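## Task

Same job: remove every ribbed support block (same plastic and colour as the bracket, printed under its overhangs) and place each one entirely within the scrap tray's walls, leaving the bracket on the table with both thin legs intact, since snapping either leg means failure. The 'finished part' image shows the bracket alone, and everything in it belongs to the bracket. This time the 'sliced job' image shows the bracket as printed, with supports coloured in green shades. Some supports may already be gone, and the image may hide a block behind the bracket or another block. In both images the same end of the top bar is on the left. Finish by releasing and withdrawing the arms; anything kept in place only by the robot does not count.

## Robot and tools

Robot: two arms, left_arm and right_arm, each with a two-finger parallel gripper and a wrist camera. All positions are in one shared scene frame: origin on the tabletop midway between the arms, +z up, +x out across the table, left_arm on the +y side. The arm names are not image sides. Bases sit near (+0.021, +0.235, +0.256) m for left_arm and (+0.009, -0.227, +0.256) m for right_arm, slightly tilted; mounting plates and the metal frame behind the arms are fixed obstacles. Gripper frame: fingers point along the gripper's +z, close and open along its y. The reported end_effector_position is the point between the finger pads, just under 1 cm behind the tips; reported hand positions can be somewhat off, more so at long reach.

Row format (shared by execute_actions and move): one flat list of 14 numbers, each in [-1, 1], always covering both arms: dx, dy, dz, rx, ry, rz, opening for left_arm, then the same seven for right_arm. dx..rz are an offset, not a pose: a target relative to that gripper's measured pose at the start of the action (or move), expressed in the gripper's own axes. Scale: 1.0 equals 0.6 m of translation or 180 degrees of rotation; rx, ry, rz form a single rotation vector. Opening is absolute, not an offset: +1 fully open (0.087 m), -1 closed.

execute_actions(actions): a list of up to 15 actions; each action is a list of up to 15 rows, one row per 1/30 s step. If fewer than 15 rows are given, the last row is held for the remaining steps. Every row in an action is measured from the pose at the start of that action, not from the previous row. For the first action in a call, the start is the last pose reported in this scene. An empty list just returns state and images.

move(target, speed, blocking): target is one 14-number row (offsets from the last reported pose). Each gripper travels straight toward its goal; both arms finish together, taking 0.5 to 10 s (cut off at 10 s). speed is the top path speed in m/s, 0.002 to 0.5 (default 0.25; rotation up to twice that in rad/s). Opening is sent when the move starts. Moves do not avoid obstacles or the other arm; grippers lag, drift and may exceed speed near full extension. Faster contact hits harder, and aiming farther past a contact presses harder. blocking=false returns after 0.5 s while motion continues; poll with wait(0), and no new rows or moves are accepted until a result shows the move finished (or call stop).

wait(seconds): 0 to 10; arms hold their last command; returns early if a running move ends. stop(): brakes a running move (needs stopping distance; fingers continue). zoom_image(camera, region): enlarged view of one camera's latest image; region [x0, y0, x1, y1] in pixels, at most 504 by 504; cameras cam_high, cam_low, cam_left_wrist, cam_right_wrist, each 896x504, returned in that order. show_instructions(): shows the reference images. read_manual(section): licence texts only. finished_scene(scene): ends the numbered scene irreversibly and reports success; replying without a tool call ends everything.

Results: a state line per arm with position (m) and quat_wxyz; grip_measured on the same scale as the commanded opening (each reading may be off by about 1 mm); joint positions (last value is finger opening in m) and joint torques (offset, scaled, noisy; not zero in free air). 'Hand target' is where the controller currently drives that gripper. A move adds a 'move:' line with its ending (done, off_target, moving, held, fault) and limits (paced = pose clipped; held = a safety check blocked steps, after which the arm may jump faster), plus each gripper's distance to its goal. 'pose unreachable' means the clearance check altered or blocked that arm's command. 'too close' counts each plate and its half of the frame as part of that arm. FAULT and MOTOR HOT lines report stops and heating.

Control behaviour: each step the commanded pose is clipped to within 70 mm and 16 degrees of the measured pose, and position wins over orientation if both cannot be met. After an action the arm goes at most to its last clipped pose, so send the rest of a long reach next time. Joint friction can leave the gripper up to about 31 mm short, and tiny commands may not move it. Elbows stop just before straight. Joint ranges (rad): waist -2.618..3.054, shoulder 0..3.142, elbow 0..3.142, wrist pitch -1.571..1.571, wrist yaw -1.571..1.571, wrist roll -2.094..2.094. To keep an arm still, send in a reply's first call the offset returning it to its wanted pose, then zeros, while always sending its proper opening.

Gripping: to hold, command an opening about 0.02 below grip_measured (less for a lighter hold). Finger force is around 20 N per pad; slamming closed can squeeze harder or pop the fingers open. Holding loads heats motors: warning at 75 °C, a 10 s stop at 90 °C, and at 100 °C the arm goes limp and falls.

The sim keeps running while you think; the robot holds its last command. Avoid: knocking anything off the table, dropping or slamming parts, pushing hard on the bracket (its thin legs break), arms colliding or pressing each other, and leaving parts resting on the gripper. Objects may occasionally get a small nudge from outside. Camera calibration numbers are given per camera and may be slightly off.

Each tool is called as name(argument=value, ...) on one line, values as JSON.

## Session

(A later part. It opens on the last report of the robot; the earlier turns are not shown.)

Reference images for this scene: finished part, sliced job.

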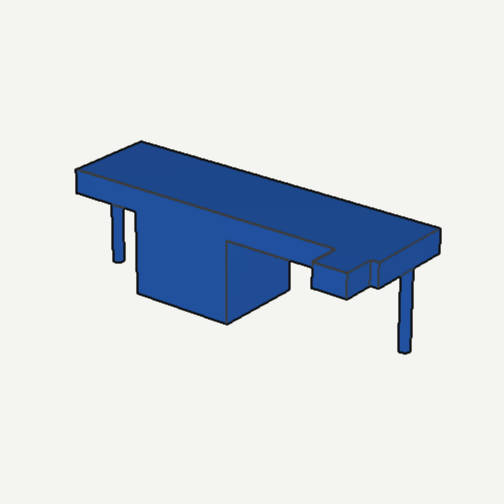

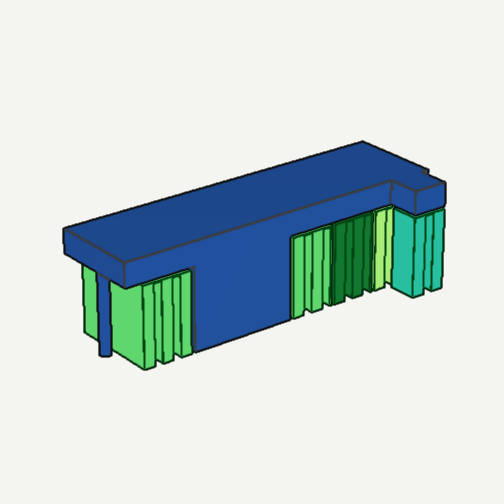

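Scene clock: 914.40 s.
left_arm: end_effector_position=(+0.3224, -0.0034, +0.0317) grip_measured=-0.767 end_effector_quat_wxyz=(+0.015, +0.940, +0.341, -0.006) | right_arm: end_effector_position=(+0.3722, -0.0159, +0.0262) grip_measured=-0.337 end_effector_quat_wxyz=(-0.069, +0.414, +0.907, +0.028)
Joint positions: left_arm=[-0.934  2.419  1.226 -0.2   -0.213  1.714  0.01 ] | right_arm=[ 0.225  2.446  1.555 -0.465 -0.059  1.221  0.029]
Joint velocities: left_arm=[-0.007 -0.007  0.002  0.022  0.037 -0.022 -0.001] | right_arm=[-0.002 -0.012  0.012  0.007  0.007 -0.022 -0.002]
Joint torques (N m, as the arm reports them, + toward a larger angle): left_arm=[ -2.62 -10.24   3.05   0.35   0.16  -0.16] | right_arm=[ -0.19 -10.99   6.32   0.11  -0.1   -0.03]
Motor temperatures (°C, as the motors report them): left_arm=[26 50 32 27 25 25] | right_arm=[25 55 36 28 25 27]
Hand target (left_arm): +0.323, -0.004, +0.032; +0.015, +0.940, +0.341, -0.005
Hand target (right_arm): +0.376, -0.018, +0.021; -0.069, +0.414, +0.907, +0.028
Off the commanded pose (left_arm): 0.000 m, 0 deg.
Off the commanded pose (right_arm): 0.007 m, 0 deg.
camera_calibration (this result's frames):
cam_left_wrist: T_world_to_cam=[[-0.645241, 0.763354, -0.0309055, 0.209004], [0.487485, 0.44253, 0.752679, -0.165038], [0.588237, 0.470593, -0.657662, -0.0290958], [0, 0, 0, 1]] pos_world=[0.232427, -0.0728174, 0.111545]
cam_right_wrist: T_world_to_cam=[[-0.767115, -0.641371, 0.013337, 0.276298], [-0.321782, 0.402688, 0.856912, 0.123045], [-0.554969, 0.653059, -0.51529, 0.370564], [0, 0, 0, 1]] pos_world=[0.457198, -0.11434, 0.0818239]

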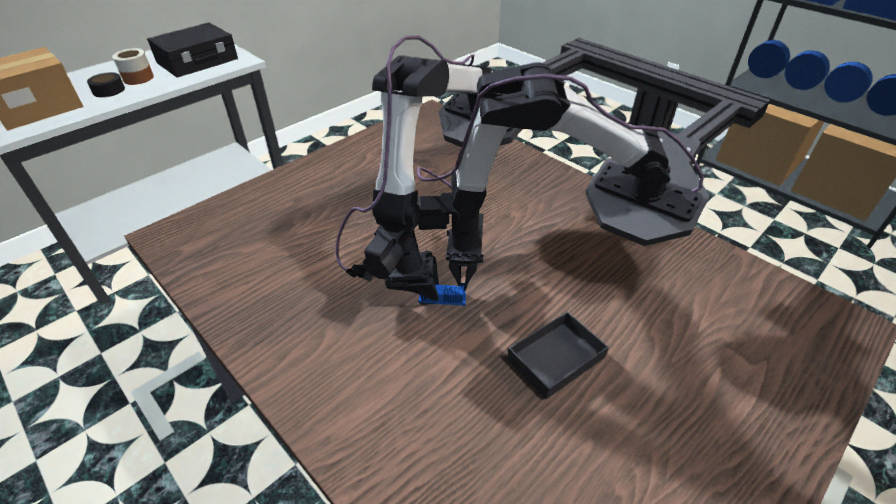

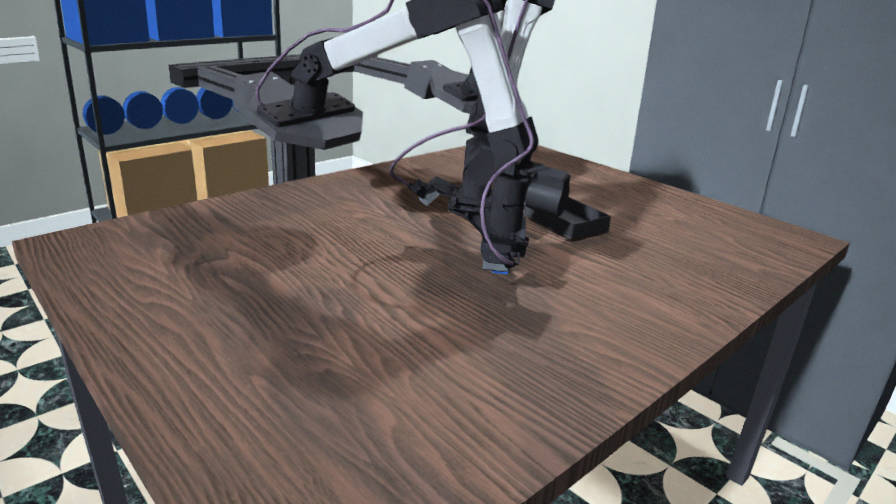

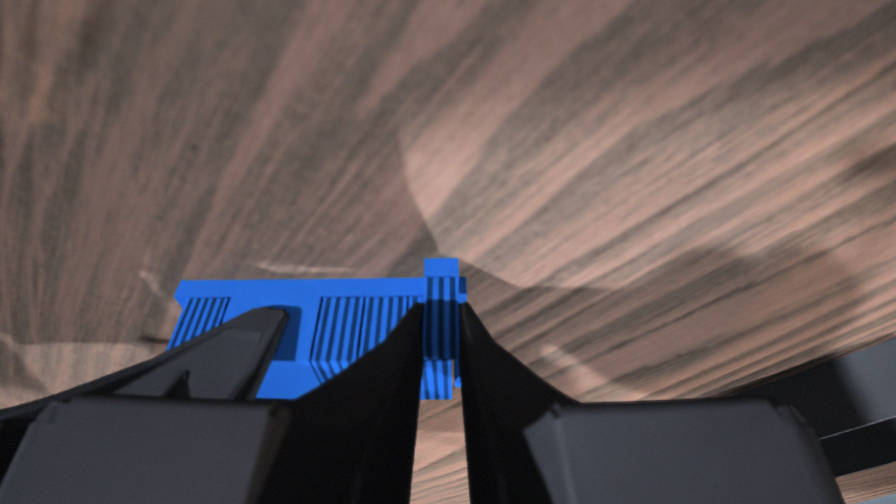

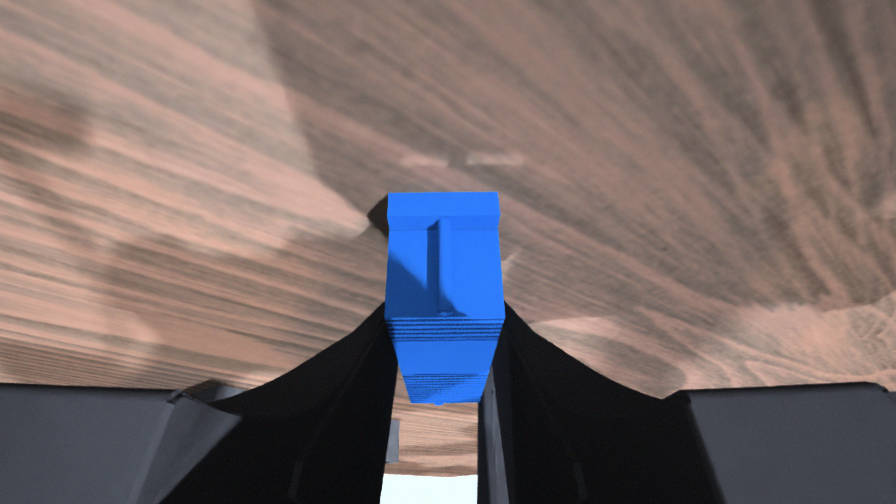

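move(target=[0,0,0,-0.0255,0,0,-0.81,-0.008,0.003,0.007,0,0,0,-0.385], speed=0.02)

zoom_image(camera="cam_left_wrist", region=[330, 200, 550, 420])

Scene clock: 921.97 s.
left_arm: end_effector_position=(+0.3216, -0.0028, +0.0315) grip_measured=-0.767 end_effector_quat_wxyz=(+0.039, +0.939, +0.341, +0.008) | right_arm: end_effector_position=(+0.3722, -0.0159, +0.0262) grip_measured=-0.337 end_effector_quat_wxyz=(-0.069, +0.414, +0.907, +0.028)
Joint positions: left_arm=[-0.934  2.399  1.152 -0.088 -0.213  1.726  0.01 ] | right_arm=[ 0.225  2.446  1.555 -0.465 -0.059  1.22   0.029]
Joint velocities: left_arm=[ 0.002  0.022  0.002 -0.051  0.095  0.051 -0.001] | right_arm=[-0.022  0.007  0.012 -0.081 -0.037  0.066 -0.001]
Joint torques (N m, as the arm reports them, + toward a larger angle): left_arm=[ -1.99 -10.55   0.87   0.76   0.3   -0.07] | right_arm=[ -0.19 -11.11   6.35   0.12  -0.11  -0.04]
Motor temperatures (°C, as the motors report them): left_arm=[26 51 32 27 25 25] | right_arm=[25 55 36 28 25 27]
Hand target (left_arm): +0.323, -0.003, +0.032; +0.052, +0.939, +0.341, +0.007
Hand target (right_arm): +0.376, -0.018, +0.021; -0.069, +0.414, +0.907, +0.028
Off the commanded pose (left_arm): 0.001 m, 1 deg.
Off the commanded pose (right_arm): 0.007 m, 0 deg.
move: done
camera_calibration (this result's frames):
cam_left_wrist: T_world_to_cam=[[-0.643533, 0.760478, -0.0868292, 0.209271], [0.454822, 0.471168, 0.755736, -0.154283], [0.615632, 0.446849, -0.649094, -0.0382215], [0, 0, 0, 1]] pos_world=[0.228374, -0.0693737, 0.109958]
cam_right_wrist: T_world_to_cam=[[-0.766874, -0.641661, 0.0132803, 0.276189], [-0.321969, 0.402533, 0.856915, 0.123113], [-0.555194, 0.652869, -0.515287, 0.370645], [0, 0, 0, 1]] pos_world=[0.45722, -0.11432, 0.0818236]

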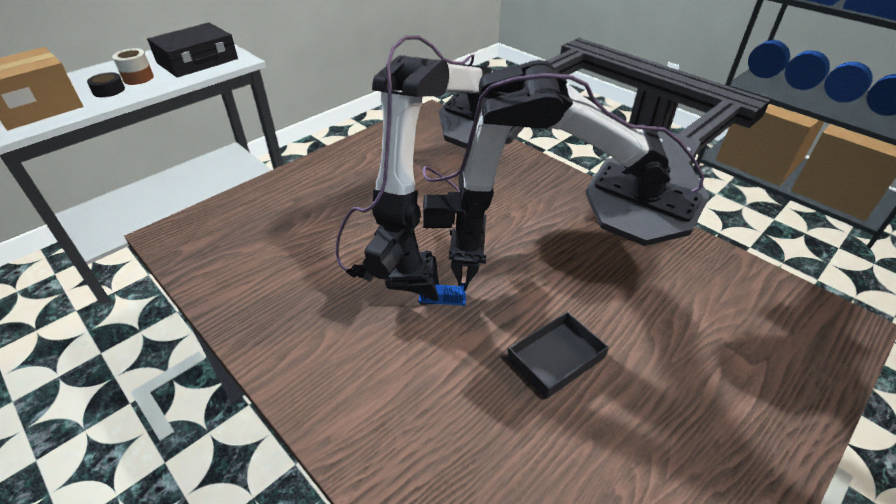

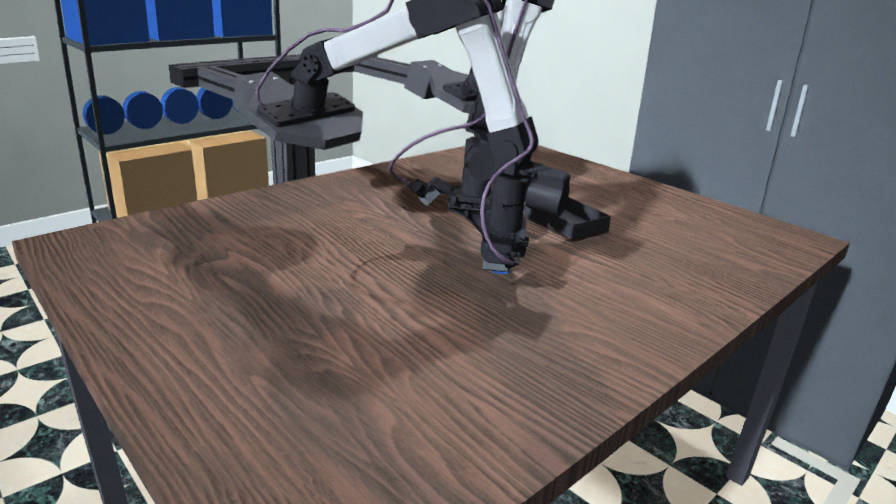

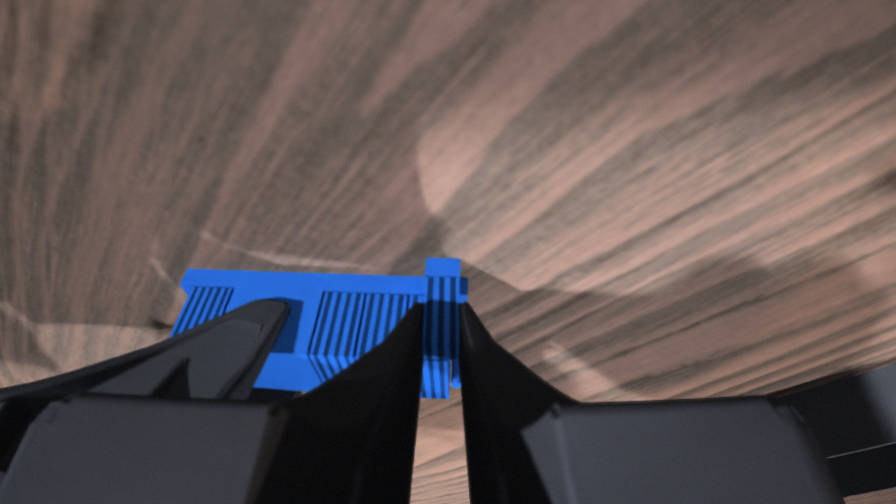

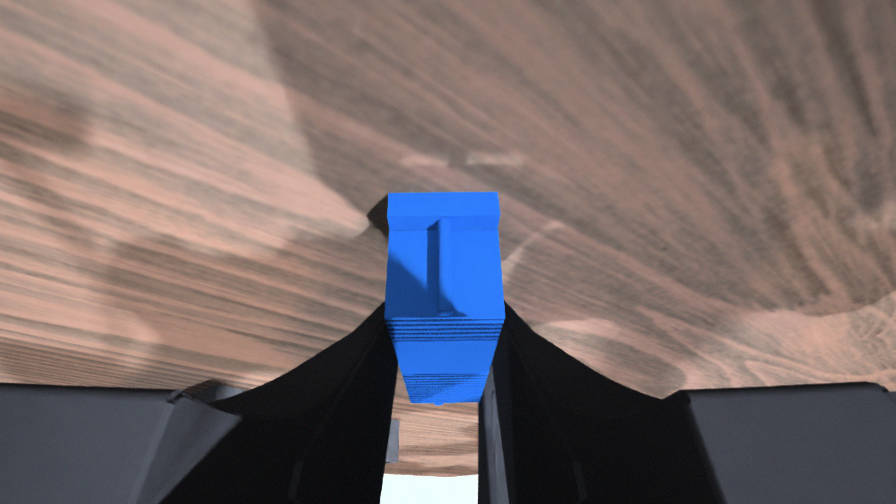

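Region (330, 200, 550, 420) of cam_left_wrist's 896x504 image, scaled by 2.291, with more detail than that image has.

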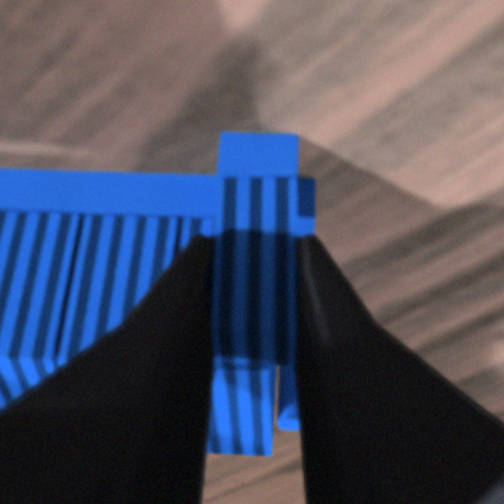

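move(target=[-0.005,0,-0.06,0,0,0,-0.81,-0.008,0.003,0.007,0,0,0,-0.385], speed=0.04)

Scene clock: 926.00 s.
left_arm: end_effector_position=(+0.3290, -0.0102, +0.0664) grip_measured=-0.767 end_effector_quat_wxyz=(+0.056, +0.937, +0.345, +0.012) | right_arm: end_effector_position=(+0.3725, -0.0151, +0.0263) grip_measured=-0.337 end_effector_quat_wxyz=(-0.070, +0.414, +0.907, +0.030)
Joint positions: left_arm=[-0.954  2.287  1.131 -0.149 -0.21   1.704  0.01 ] | right_arm=[ 0.225  2.446  1.555 -0.463 -0.063  1.22   0.029]
Joint velocities: left_arm=[-0.007  0.027 -0.007  0.066  0.022  0.081 -0.   ] | right_arm=[-0.007  0.002 -0.007 -0.007  0.022  0.066  0.   ]
Joint torques (N m, as the arm reports them, + toward a larger angle): left_arm=[ -3.4  -10.64   1.33   0.36   0.05  -0.23] | right_arm=[ -0.12 -11.04   6.4    0.11  -0.05  -0.03]
Motor temperatures (°C, as the motors report them): left_arm=[26 51 32 27 25 25] | right_arm=[25 55 36 28 25 27]
Hand target (left_arm): +0.318, -0.002, +0.067; +0.039, +0.939, +0.341, +0.008
Hand target (right_arm): +0.376, -0.018, +0.021; -0.069, +0.414, +0.907, +0.028
Off the commanded pose (left_arm): 0.014 m, 2 deg.
Off the commanded pose (right_arm): 0.007 m, 0 deg.
move: off_target (left_arm)
camera_calibration (this result's frames):
cam_left_wrist: T_world_to_cam=[[-0.648631, 0.751561, -0.120143, 0.226464], [0.436435, 0.496601, 0.750275, -0.17384], [0.62354, 0.434217, -0.650118, -0.0194059], [0, 0, 0, 1]] pos_world=[0.234862, -0.075446, 0.14502]
cam_right_wrist: T_world_to_cam=[[-0.766882, -0.641711, 0.00996183, 0.276992], [-0.322776, 0.39906, 0.858235, 0.123], [-0.554714, 0.654949, -0.513161, 0.370213], [0, 0, 0, 1]] pos_world=[0.457483, -0.113806, 0.0816566]

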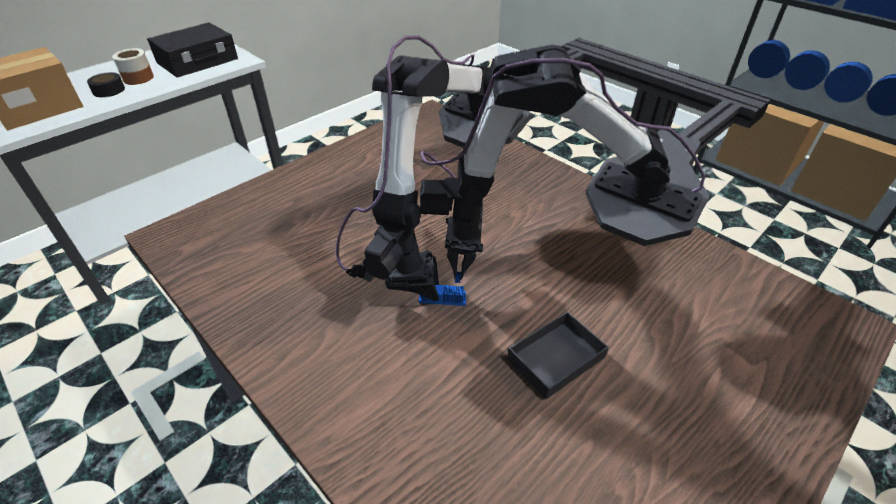

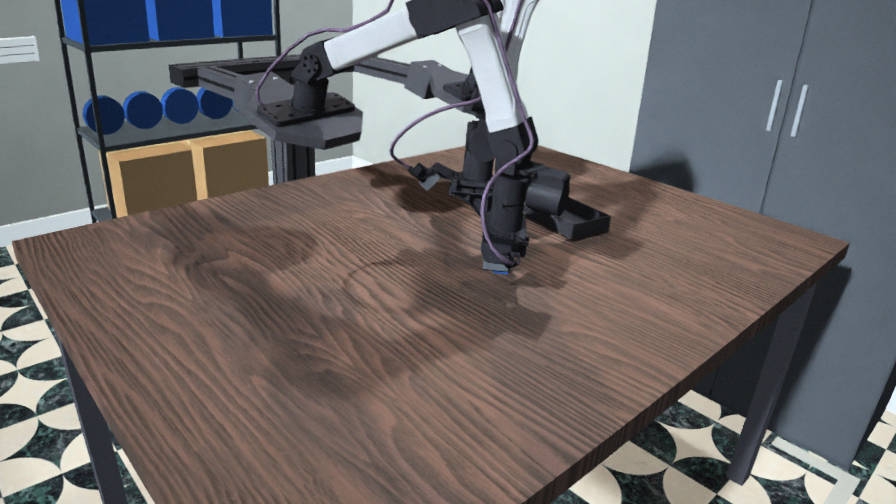

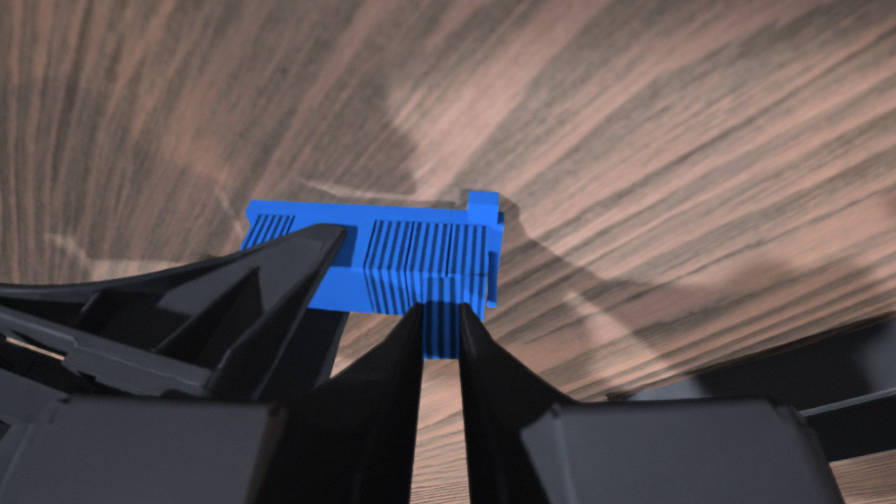

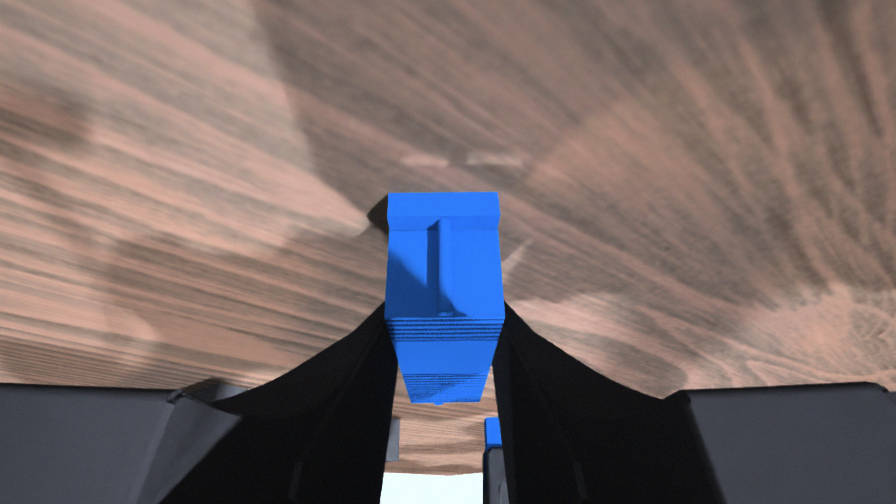

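execute_actions(actions=[[[0,0,-0.006,0,0,0,-0.81,0,0,0,0,0,0,-0.385],[0,0,-0.010,0,0,0,-0.81,0.0005,0,-0.003,0,0,0,-0.385],[0,0,-0.014,0,0,0,-0.81,0.001,0,-0.006,0,0,0,-0.385],[0,0,-0.018,0,0,0,-0.81,0.0013,0,-0.009,0,0,0,-0.385],[0,0,-0.022,0,0,0,-0.81,0.0017,0,-0.012,0,0,0,-0.385],[0,0,-0.026,0,0,0,-0.81,0.002,0,-0.014,0,0,0,-0.385],[0,0,-0.030,0,0,0,-0.81,0.0024,0,-0.016,0,0,0,-0.385],[0,0,-0.033,0,0,0,-0.81,0.0027,0,-0.018,0,0,0,-0.385],[0,0,-0.036,0,0,0,-0.81,0.003,0,-0.020,0,0,0,-0.385],[0,0,-0.038,0,0,0,-0.81,0.0033,0,-0.022,0,0,0,-0.385],[0,0,-0.040,0,0,0,-0.81,0.0035,0,-0.023,0,0,0,-0.385]]])

move(target=[0.3817,-0.3228,-0.0413,0.0313,0.0211,-0.2862,-0.81,0.0125,0.0493,-0.004,-0.0362,0.0008,0.2355,-0.385], speed=0.22)

Scene clock: 948.93 s.
left_arm: end_effector_position=(+0.3285, -0.0098, +0.0663) grip_measured=-0.767 end_effector_quat_wxyz=(+0.055, +0.937, +0.345, +0.011) | right_arm: end_effector_position=(+0.3824, -0.0125, +0.0403) grip_measured=-0.337 end_effector_quat_wxyz=(-0.060, +0.414, +0.908, +0.040)
Joint positions: left_arm=[-0.954  2.287  1.131 -0.151 -0.21   1.703  0.01 ] | right_arm=[ 0.225  2.409  1.555 -0.472 -0.063  1.22   0.029]
Joint velocities: left_arm=[-0.002  0.007  0.002 -0.037 -0.037 -0.022 -0.   ] | right_arm=[-0.002 -0.032  0.007  0.007  0.051  0.022 -0.   ]
Joint torques (N m, as the arm reports them, + toward a larger angle): left_arm=[ -3.27 -10.61   1.32   0.33   0.05  -0.23] | right_arm=[  0.74 -13.12   2.88   0.06  -0.08   0.05]
Motor temperatures (°C, as the motors report them): left_arm=[26 53 32 26 25 25] | right_arm=[25 56 36 28 25 27]
Hand target (left_arm): +0.318, -0.002, +0.067; +0.039, +0.939, +0.341, +0.008
Hand target (right_arm): +0.373, -0.015, +0.040; -0.070, +0.414, +0.907, +0.030
Off the commanded pose (left_arm): 0.024 m, 0 deg.
Off the commanded pose (right_arm): 0.010 m, 2 deg.
pose unreachable (left arm): on one or more control steps of this call, first in action 0 (counted from 0), this arm could not follow its commanded pose, so it was not sent that pose on those steps. On the call's last step it was still not sent that pose. It may still have moved: this result reports where it is.
cause: the commanded pose would bring a part of the arm too close to another arm (this arm's wrist (the part past joint 4) and the other arm's forearm (the part past joint 3)).
pose unreachable (right arm): on one or more control steps of this call, first in action 0 (counted from 0), this arm could not follow its commanded pose, so it was not sent that pose on those steps. It may still have moved: this result reports where it is.
cause: the commanded pose would bring a part of the arm too close to another arm (this arm's forearm (the part past joint 3) and the other arm's wrist (the part past joint 4)).
camera_calibration (this result's frames):
cam_left_wrist: T_world_to_cam=[[-0.648957, 0.751687, -0.117568, 0.225742], [0.437843, 0.495353, 0.750279, -0.174255], [0.622213, 0.435422, -0.650583, -0.0188683], [0, 0, 0, 1]] pos_world=[0.234534, -0.0751541, 0.145005]
cam_right_wrist: T_world_to_cam=[[-0.768217, -0.639973, -0.0166467, 0.28768], [-0.344406, 0.391222, 0.853423, 0.121494], [-0.539655, 0.661347, -0.520954, 0.375828], [0, 0, 0, 1]] pos_world=[0.465661, -0.111976, 0.0968923]

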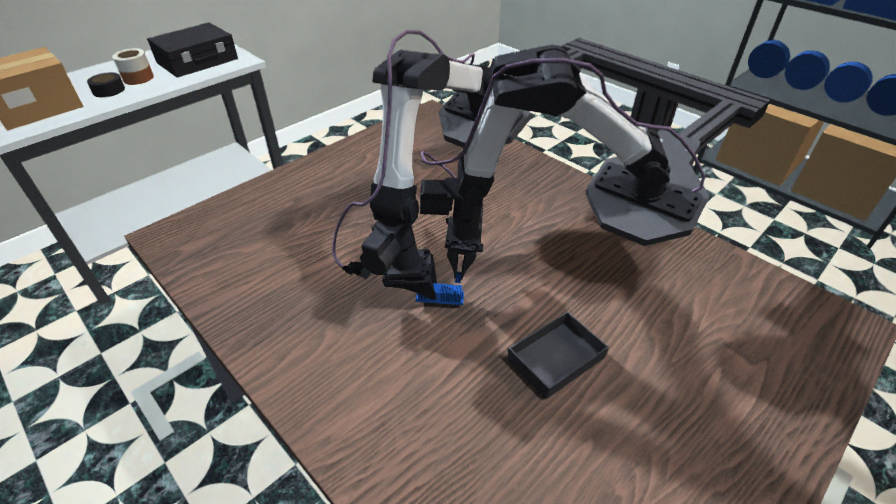

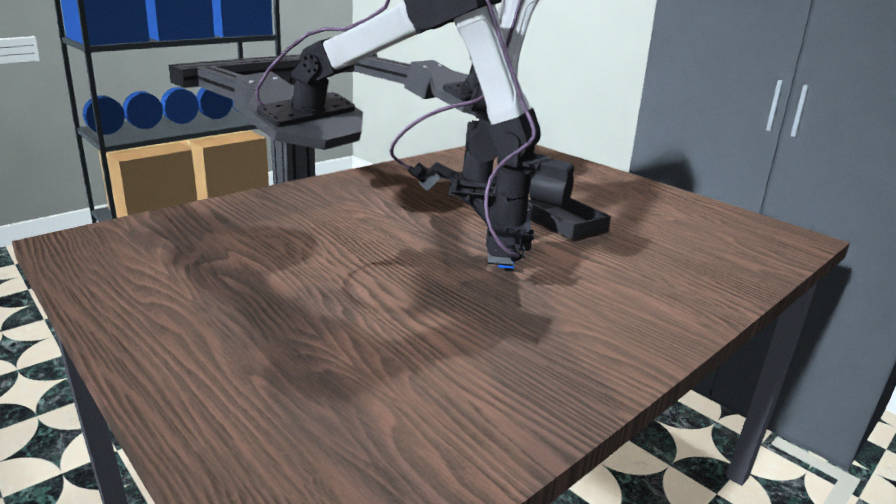

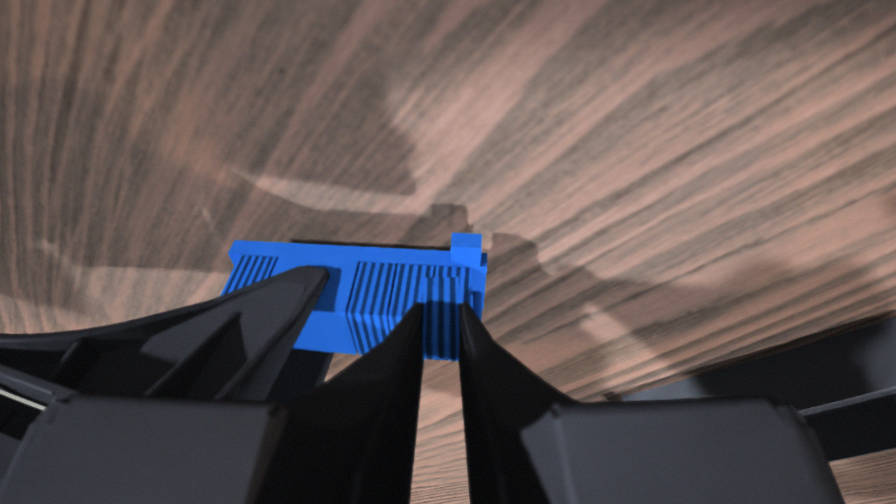

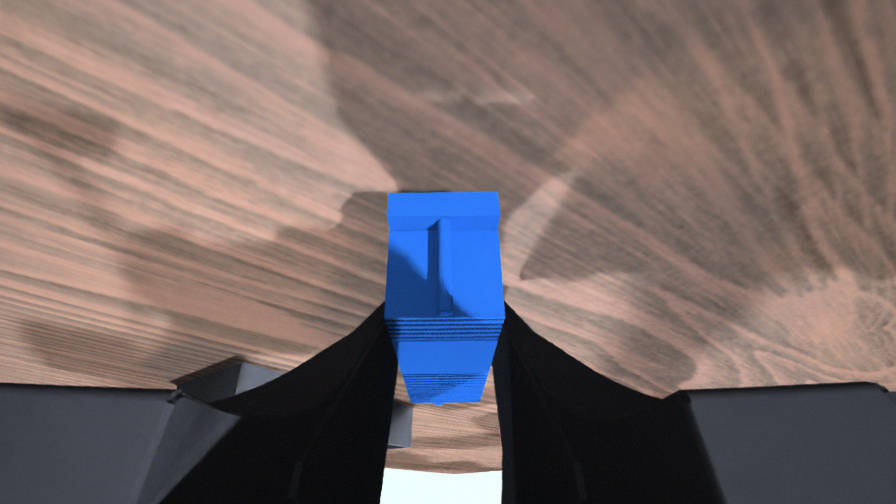

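Scene clock: 951.57 s.
left_arm: end_effector_position=(+0.3799, +0.2912, +0.0667) grip_measured=-0.767 end_effector_quat_wxyz=(-0.005, +0.700, +0.714, +0.011) | right_arm: end_effector_position=(+0.4062, +0.0096, +0.0434) grip_measured=-0.338 end_effector_quat_wxyz=(-0.049, +0.717, +0.692, +0.068)
Joint positions: left_arm=[-0.156  2.113  1.05  -0.222 -0.083  1.582  0.01 ] | right_arm=[ 0.255  2.344  1.391 -0.256 -0.054  1.997  0.029]
Joint velocities: left_arm=[-0.007  0.002  0.002 -0.037 -0.081  0.081 -0.   ] | right_arm=[ 0.002 -0.012 -0.012  0.037 -0.066  0.007 -0.001]
Joint torques (N m, as the arm reports them, + toward a larger angle): left_arm=[ 0.37 -9.31  4.88  0.15  0.16 -0.22] | right_arm=[  1.58 -13.13   1.96   0.52  -0.06   0.12]
Motor temperatures (°C, as the motors report them): left_arm=[26 53 32 26 25 25] | right_arm=[25 56 36 28 25 27]
Hand target (left_arm): +0.382, +0.292, +0.068; -0.006, +0.696, +0.718, +0.007
Hand target (right_arm): +0.400, +0.012, +0.044; -0.049, +0.716, +0.693, +0.067
Off the commanded pose (left_arm): 0.005 m, 2 deg.
Off the commanded pose (right_arm): 0.007 m, 0 deg.
move: done; limits=held; held on 1 of 79 steps (left_arm)
pose unreachable (left arm): on one or more control steps of this call, first in action 0 (counted from 0), this arm could not follow its commanded pose, so it was not sent that pose on those steps. It may still have moved: this result reports where it is.
cause: the commanded pose would bring a part of the arm too close to another arm (this arm's wrist (the part past joint 4) and the other arm's forearm (the part past joint 3)).
camera_calibration (this result's frames):
cam_left_wrist: T_world_to_cam=[[-0.999552, -0.0252837, -0.0160314, 0.385551], [-0.0282998, 0.623275, 0.78149, -0.208358], [-0.00976701, 0.781594, -0.623711, -0.0441715], [0, 0, 0, 1]] pos_world=[0.37905, 0.174137, 0.141461]
cam_right_wrist: T_world_to_cam=[[-0.998313, 0.0552769, -0.0177569, 0.407073], [0.0123074, 0.500375, 0.865721, -0.0280015], [0.0567395, 0.864042, -0.500212, 0.130527], [0, 0, 0, 1]] pos_world=[0.399325, -0.121271, 0.0967607]

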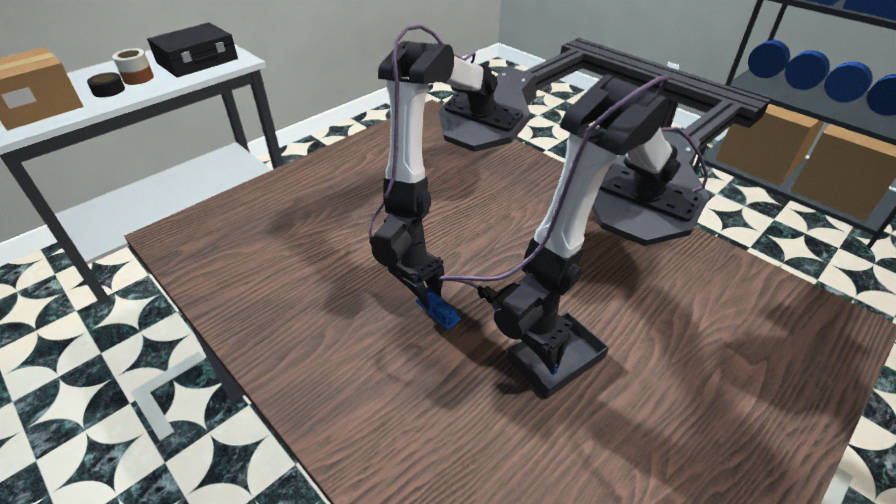

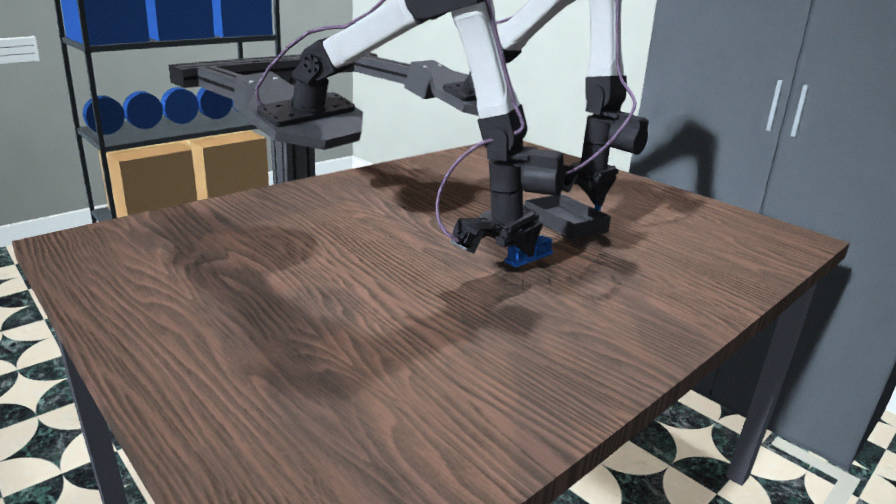

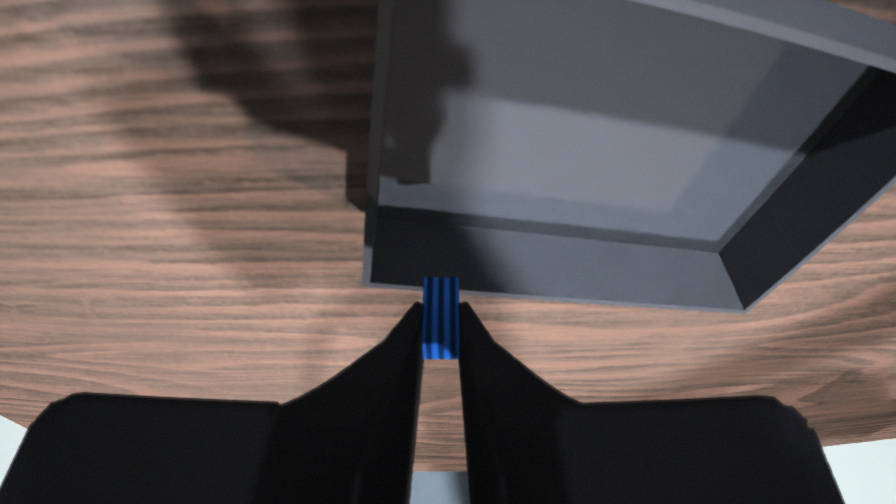

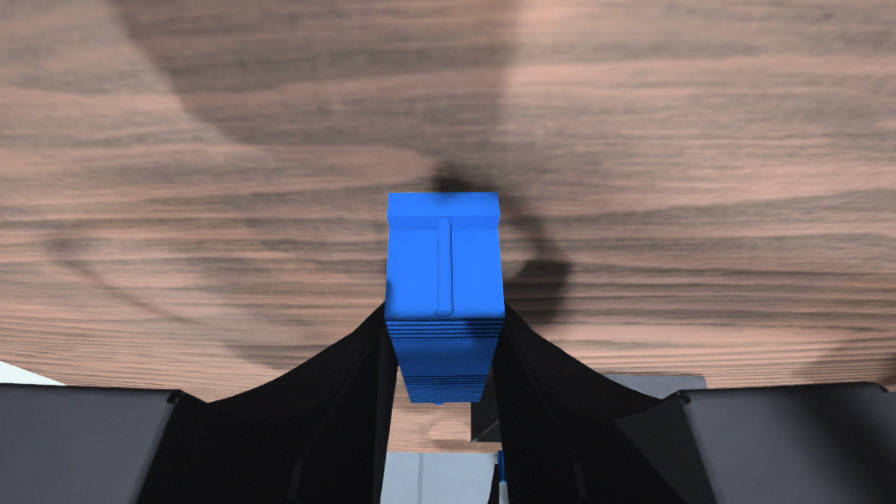

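zoom_image(camera="cam_high", region=[390, 260, 630, 410])

zoom_image(camera="cam_low", region=[460, 180, 640, 290])

Region (390, 260, 630, 410) of cam_high's 896x504 image, scaled by 2.100, with more detail than that image has; it fills the top 315 rows of this view, and the rest is white.

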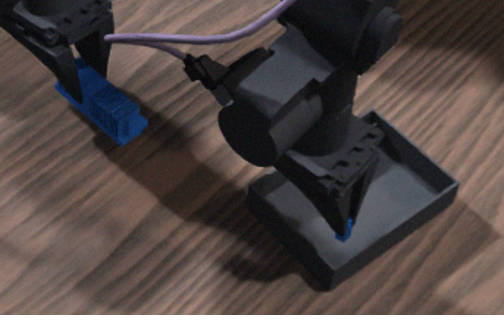

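Region (460, 180, 640, 290) of cam_low's 896x504 image, scaled by 2.800, with more detail than that image has.

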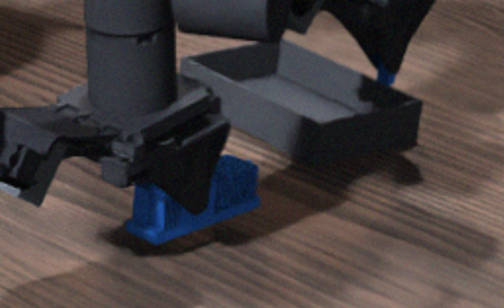

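move(target=[-0.020,-0.0167,0.0762,0,0,0,-0.81,-0.0062,-0.0009,0.0368,0.0088,-0.0044,0,-0.385], speed=0.04)

Scene clock: 970.20 s.
left_arm: end_effector_position=(+0.3734, +0.2832, +0.0286) grip_measured=-0.767 end_effector_quat_wxyz=(-0.002, +0.698, +0.716, +0.012) | right_arm: end_effector_position=(+0.4052, +0.0108, +0.0265) grip_measured=-0.338 end_effector_quat_wxyz=(-0.053, +0.718, +0.692, +0.058)
Joint positions: left_arm=[-0.17   2.239  1.05  -0.09  -0.083  1.566  0.01 ] | right_arm=[ 0.255  2.406  1.44  -0.266 -0.055  1.999  0.029]
Joint velocities: left_arm=[-0.002  0.007  0.007 -0.007 -0.007  0.066 -0.001] | right_arm=[-0.012  0.012  0.007  0.11   0.022 -0.037 -0.001]
Joint torques (N m, as the arm reports them, + toward a larger angle): left_arm=[-1.41 -7.54  2.53  0.52  0.06 -0.2 ] | right_arm=[  0.39 -10.76   5.86   0.28  -0.09  -0.04]
Motor temperatures (°C, as the motors report them): left_arm=[26 52 32 26 25 25] | right_arm=[25 59 34 28 25 27]
Hand target (left_arm): +0.370, +0.280, +0.021; -0.005, +0.700, +0.714, +0.011
Hand target (right_arm): +0.406, +0.010, +0.021; -0.054, +0.717, +0.693, +0.054
Off the commanded pose (left_arm): 0.009 m, 0 deg.
Off the commanded pose (right_arm): 0.006 m, 1 deg.
move: done
camera_calibration (this result's frames):
cam_left_wrist: T_world_to_cam=[[-0.99933, -0.0288892, -0.0224829, 0.379385], [-0.0356297, 0.626626, 0.778506, -0.17194], [-0.00840204, 0.778785, -0.627235, -0.0613421], [0, 0, 0, 1]] pos_world=[0.37249, 0.166474, 0.10391]
cam_right_wrist: T_world_to_cam=[[-0.998477, 0.055057, 0.00342251, 0.405216], [0.0309241, 0.507284, 0.861224, -0.0215663], [0.0456802, 0.860019, -0.508214, 0.1258], [0, 0, 0, 1]] pos_world=[0.39952, -0.11956, 0.08112]

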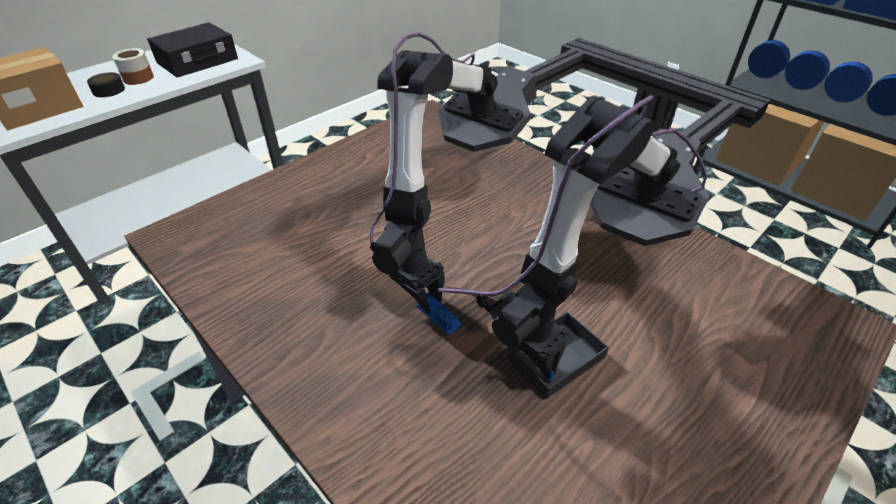

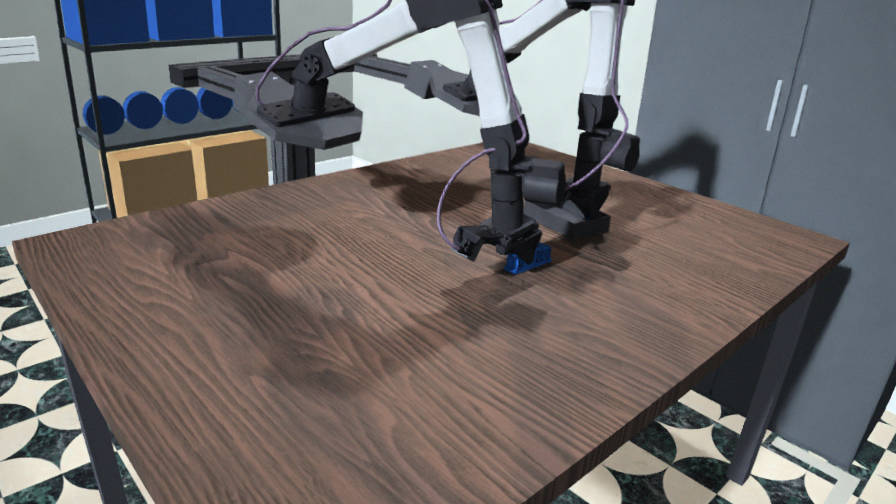

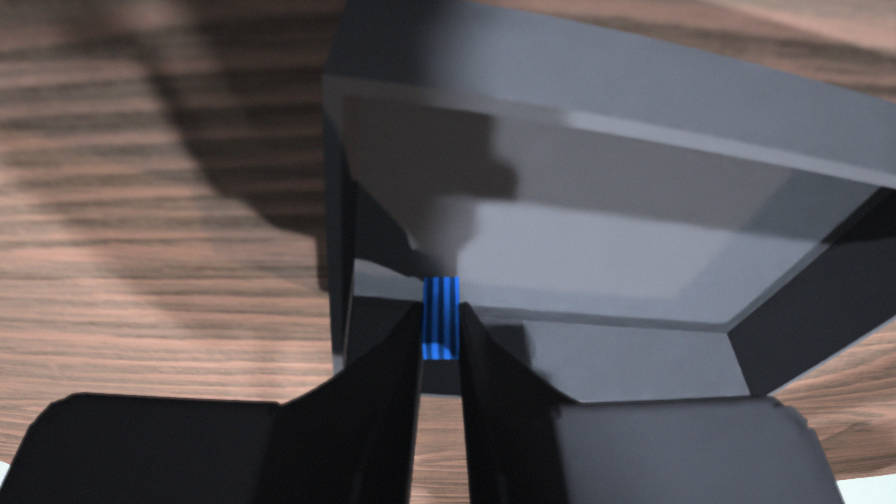

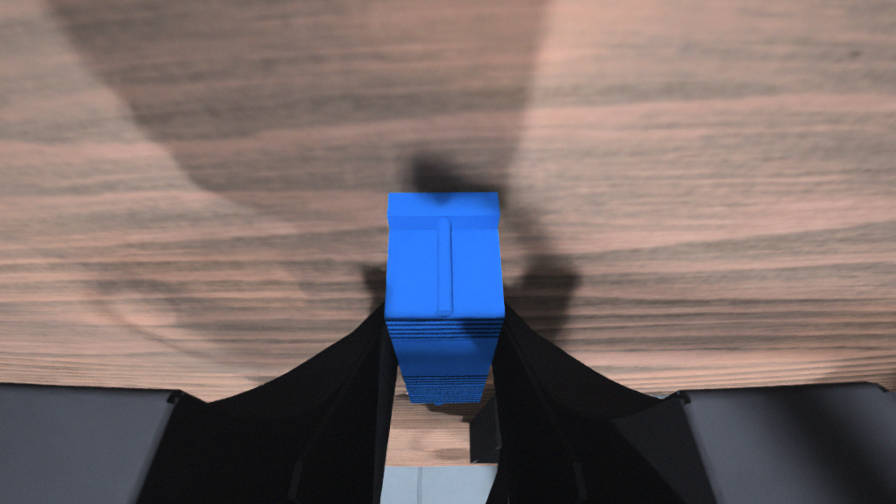

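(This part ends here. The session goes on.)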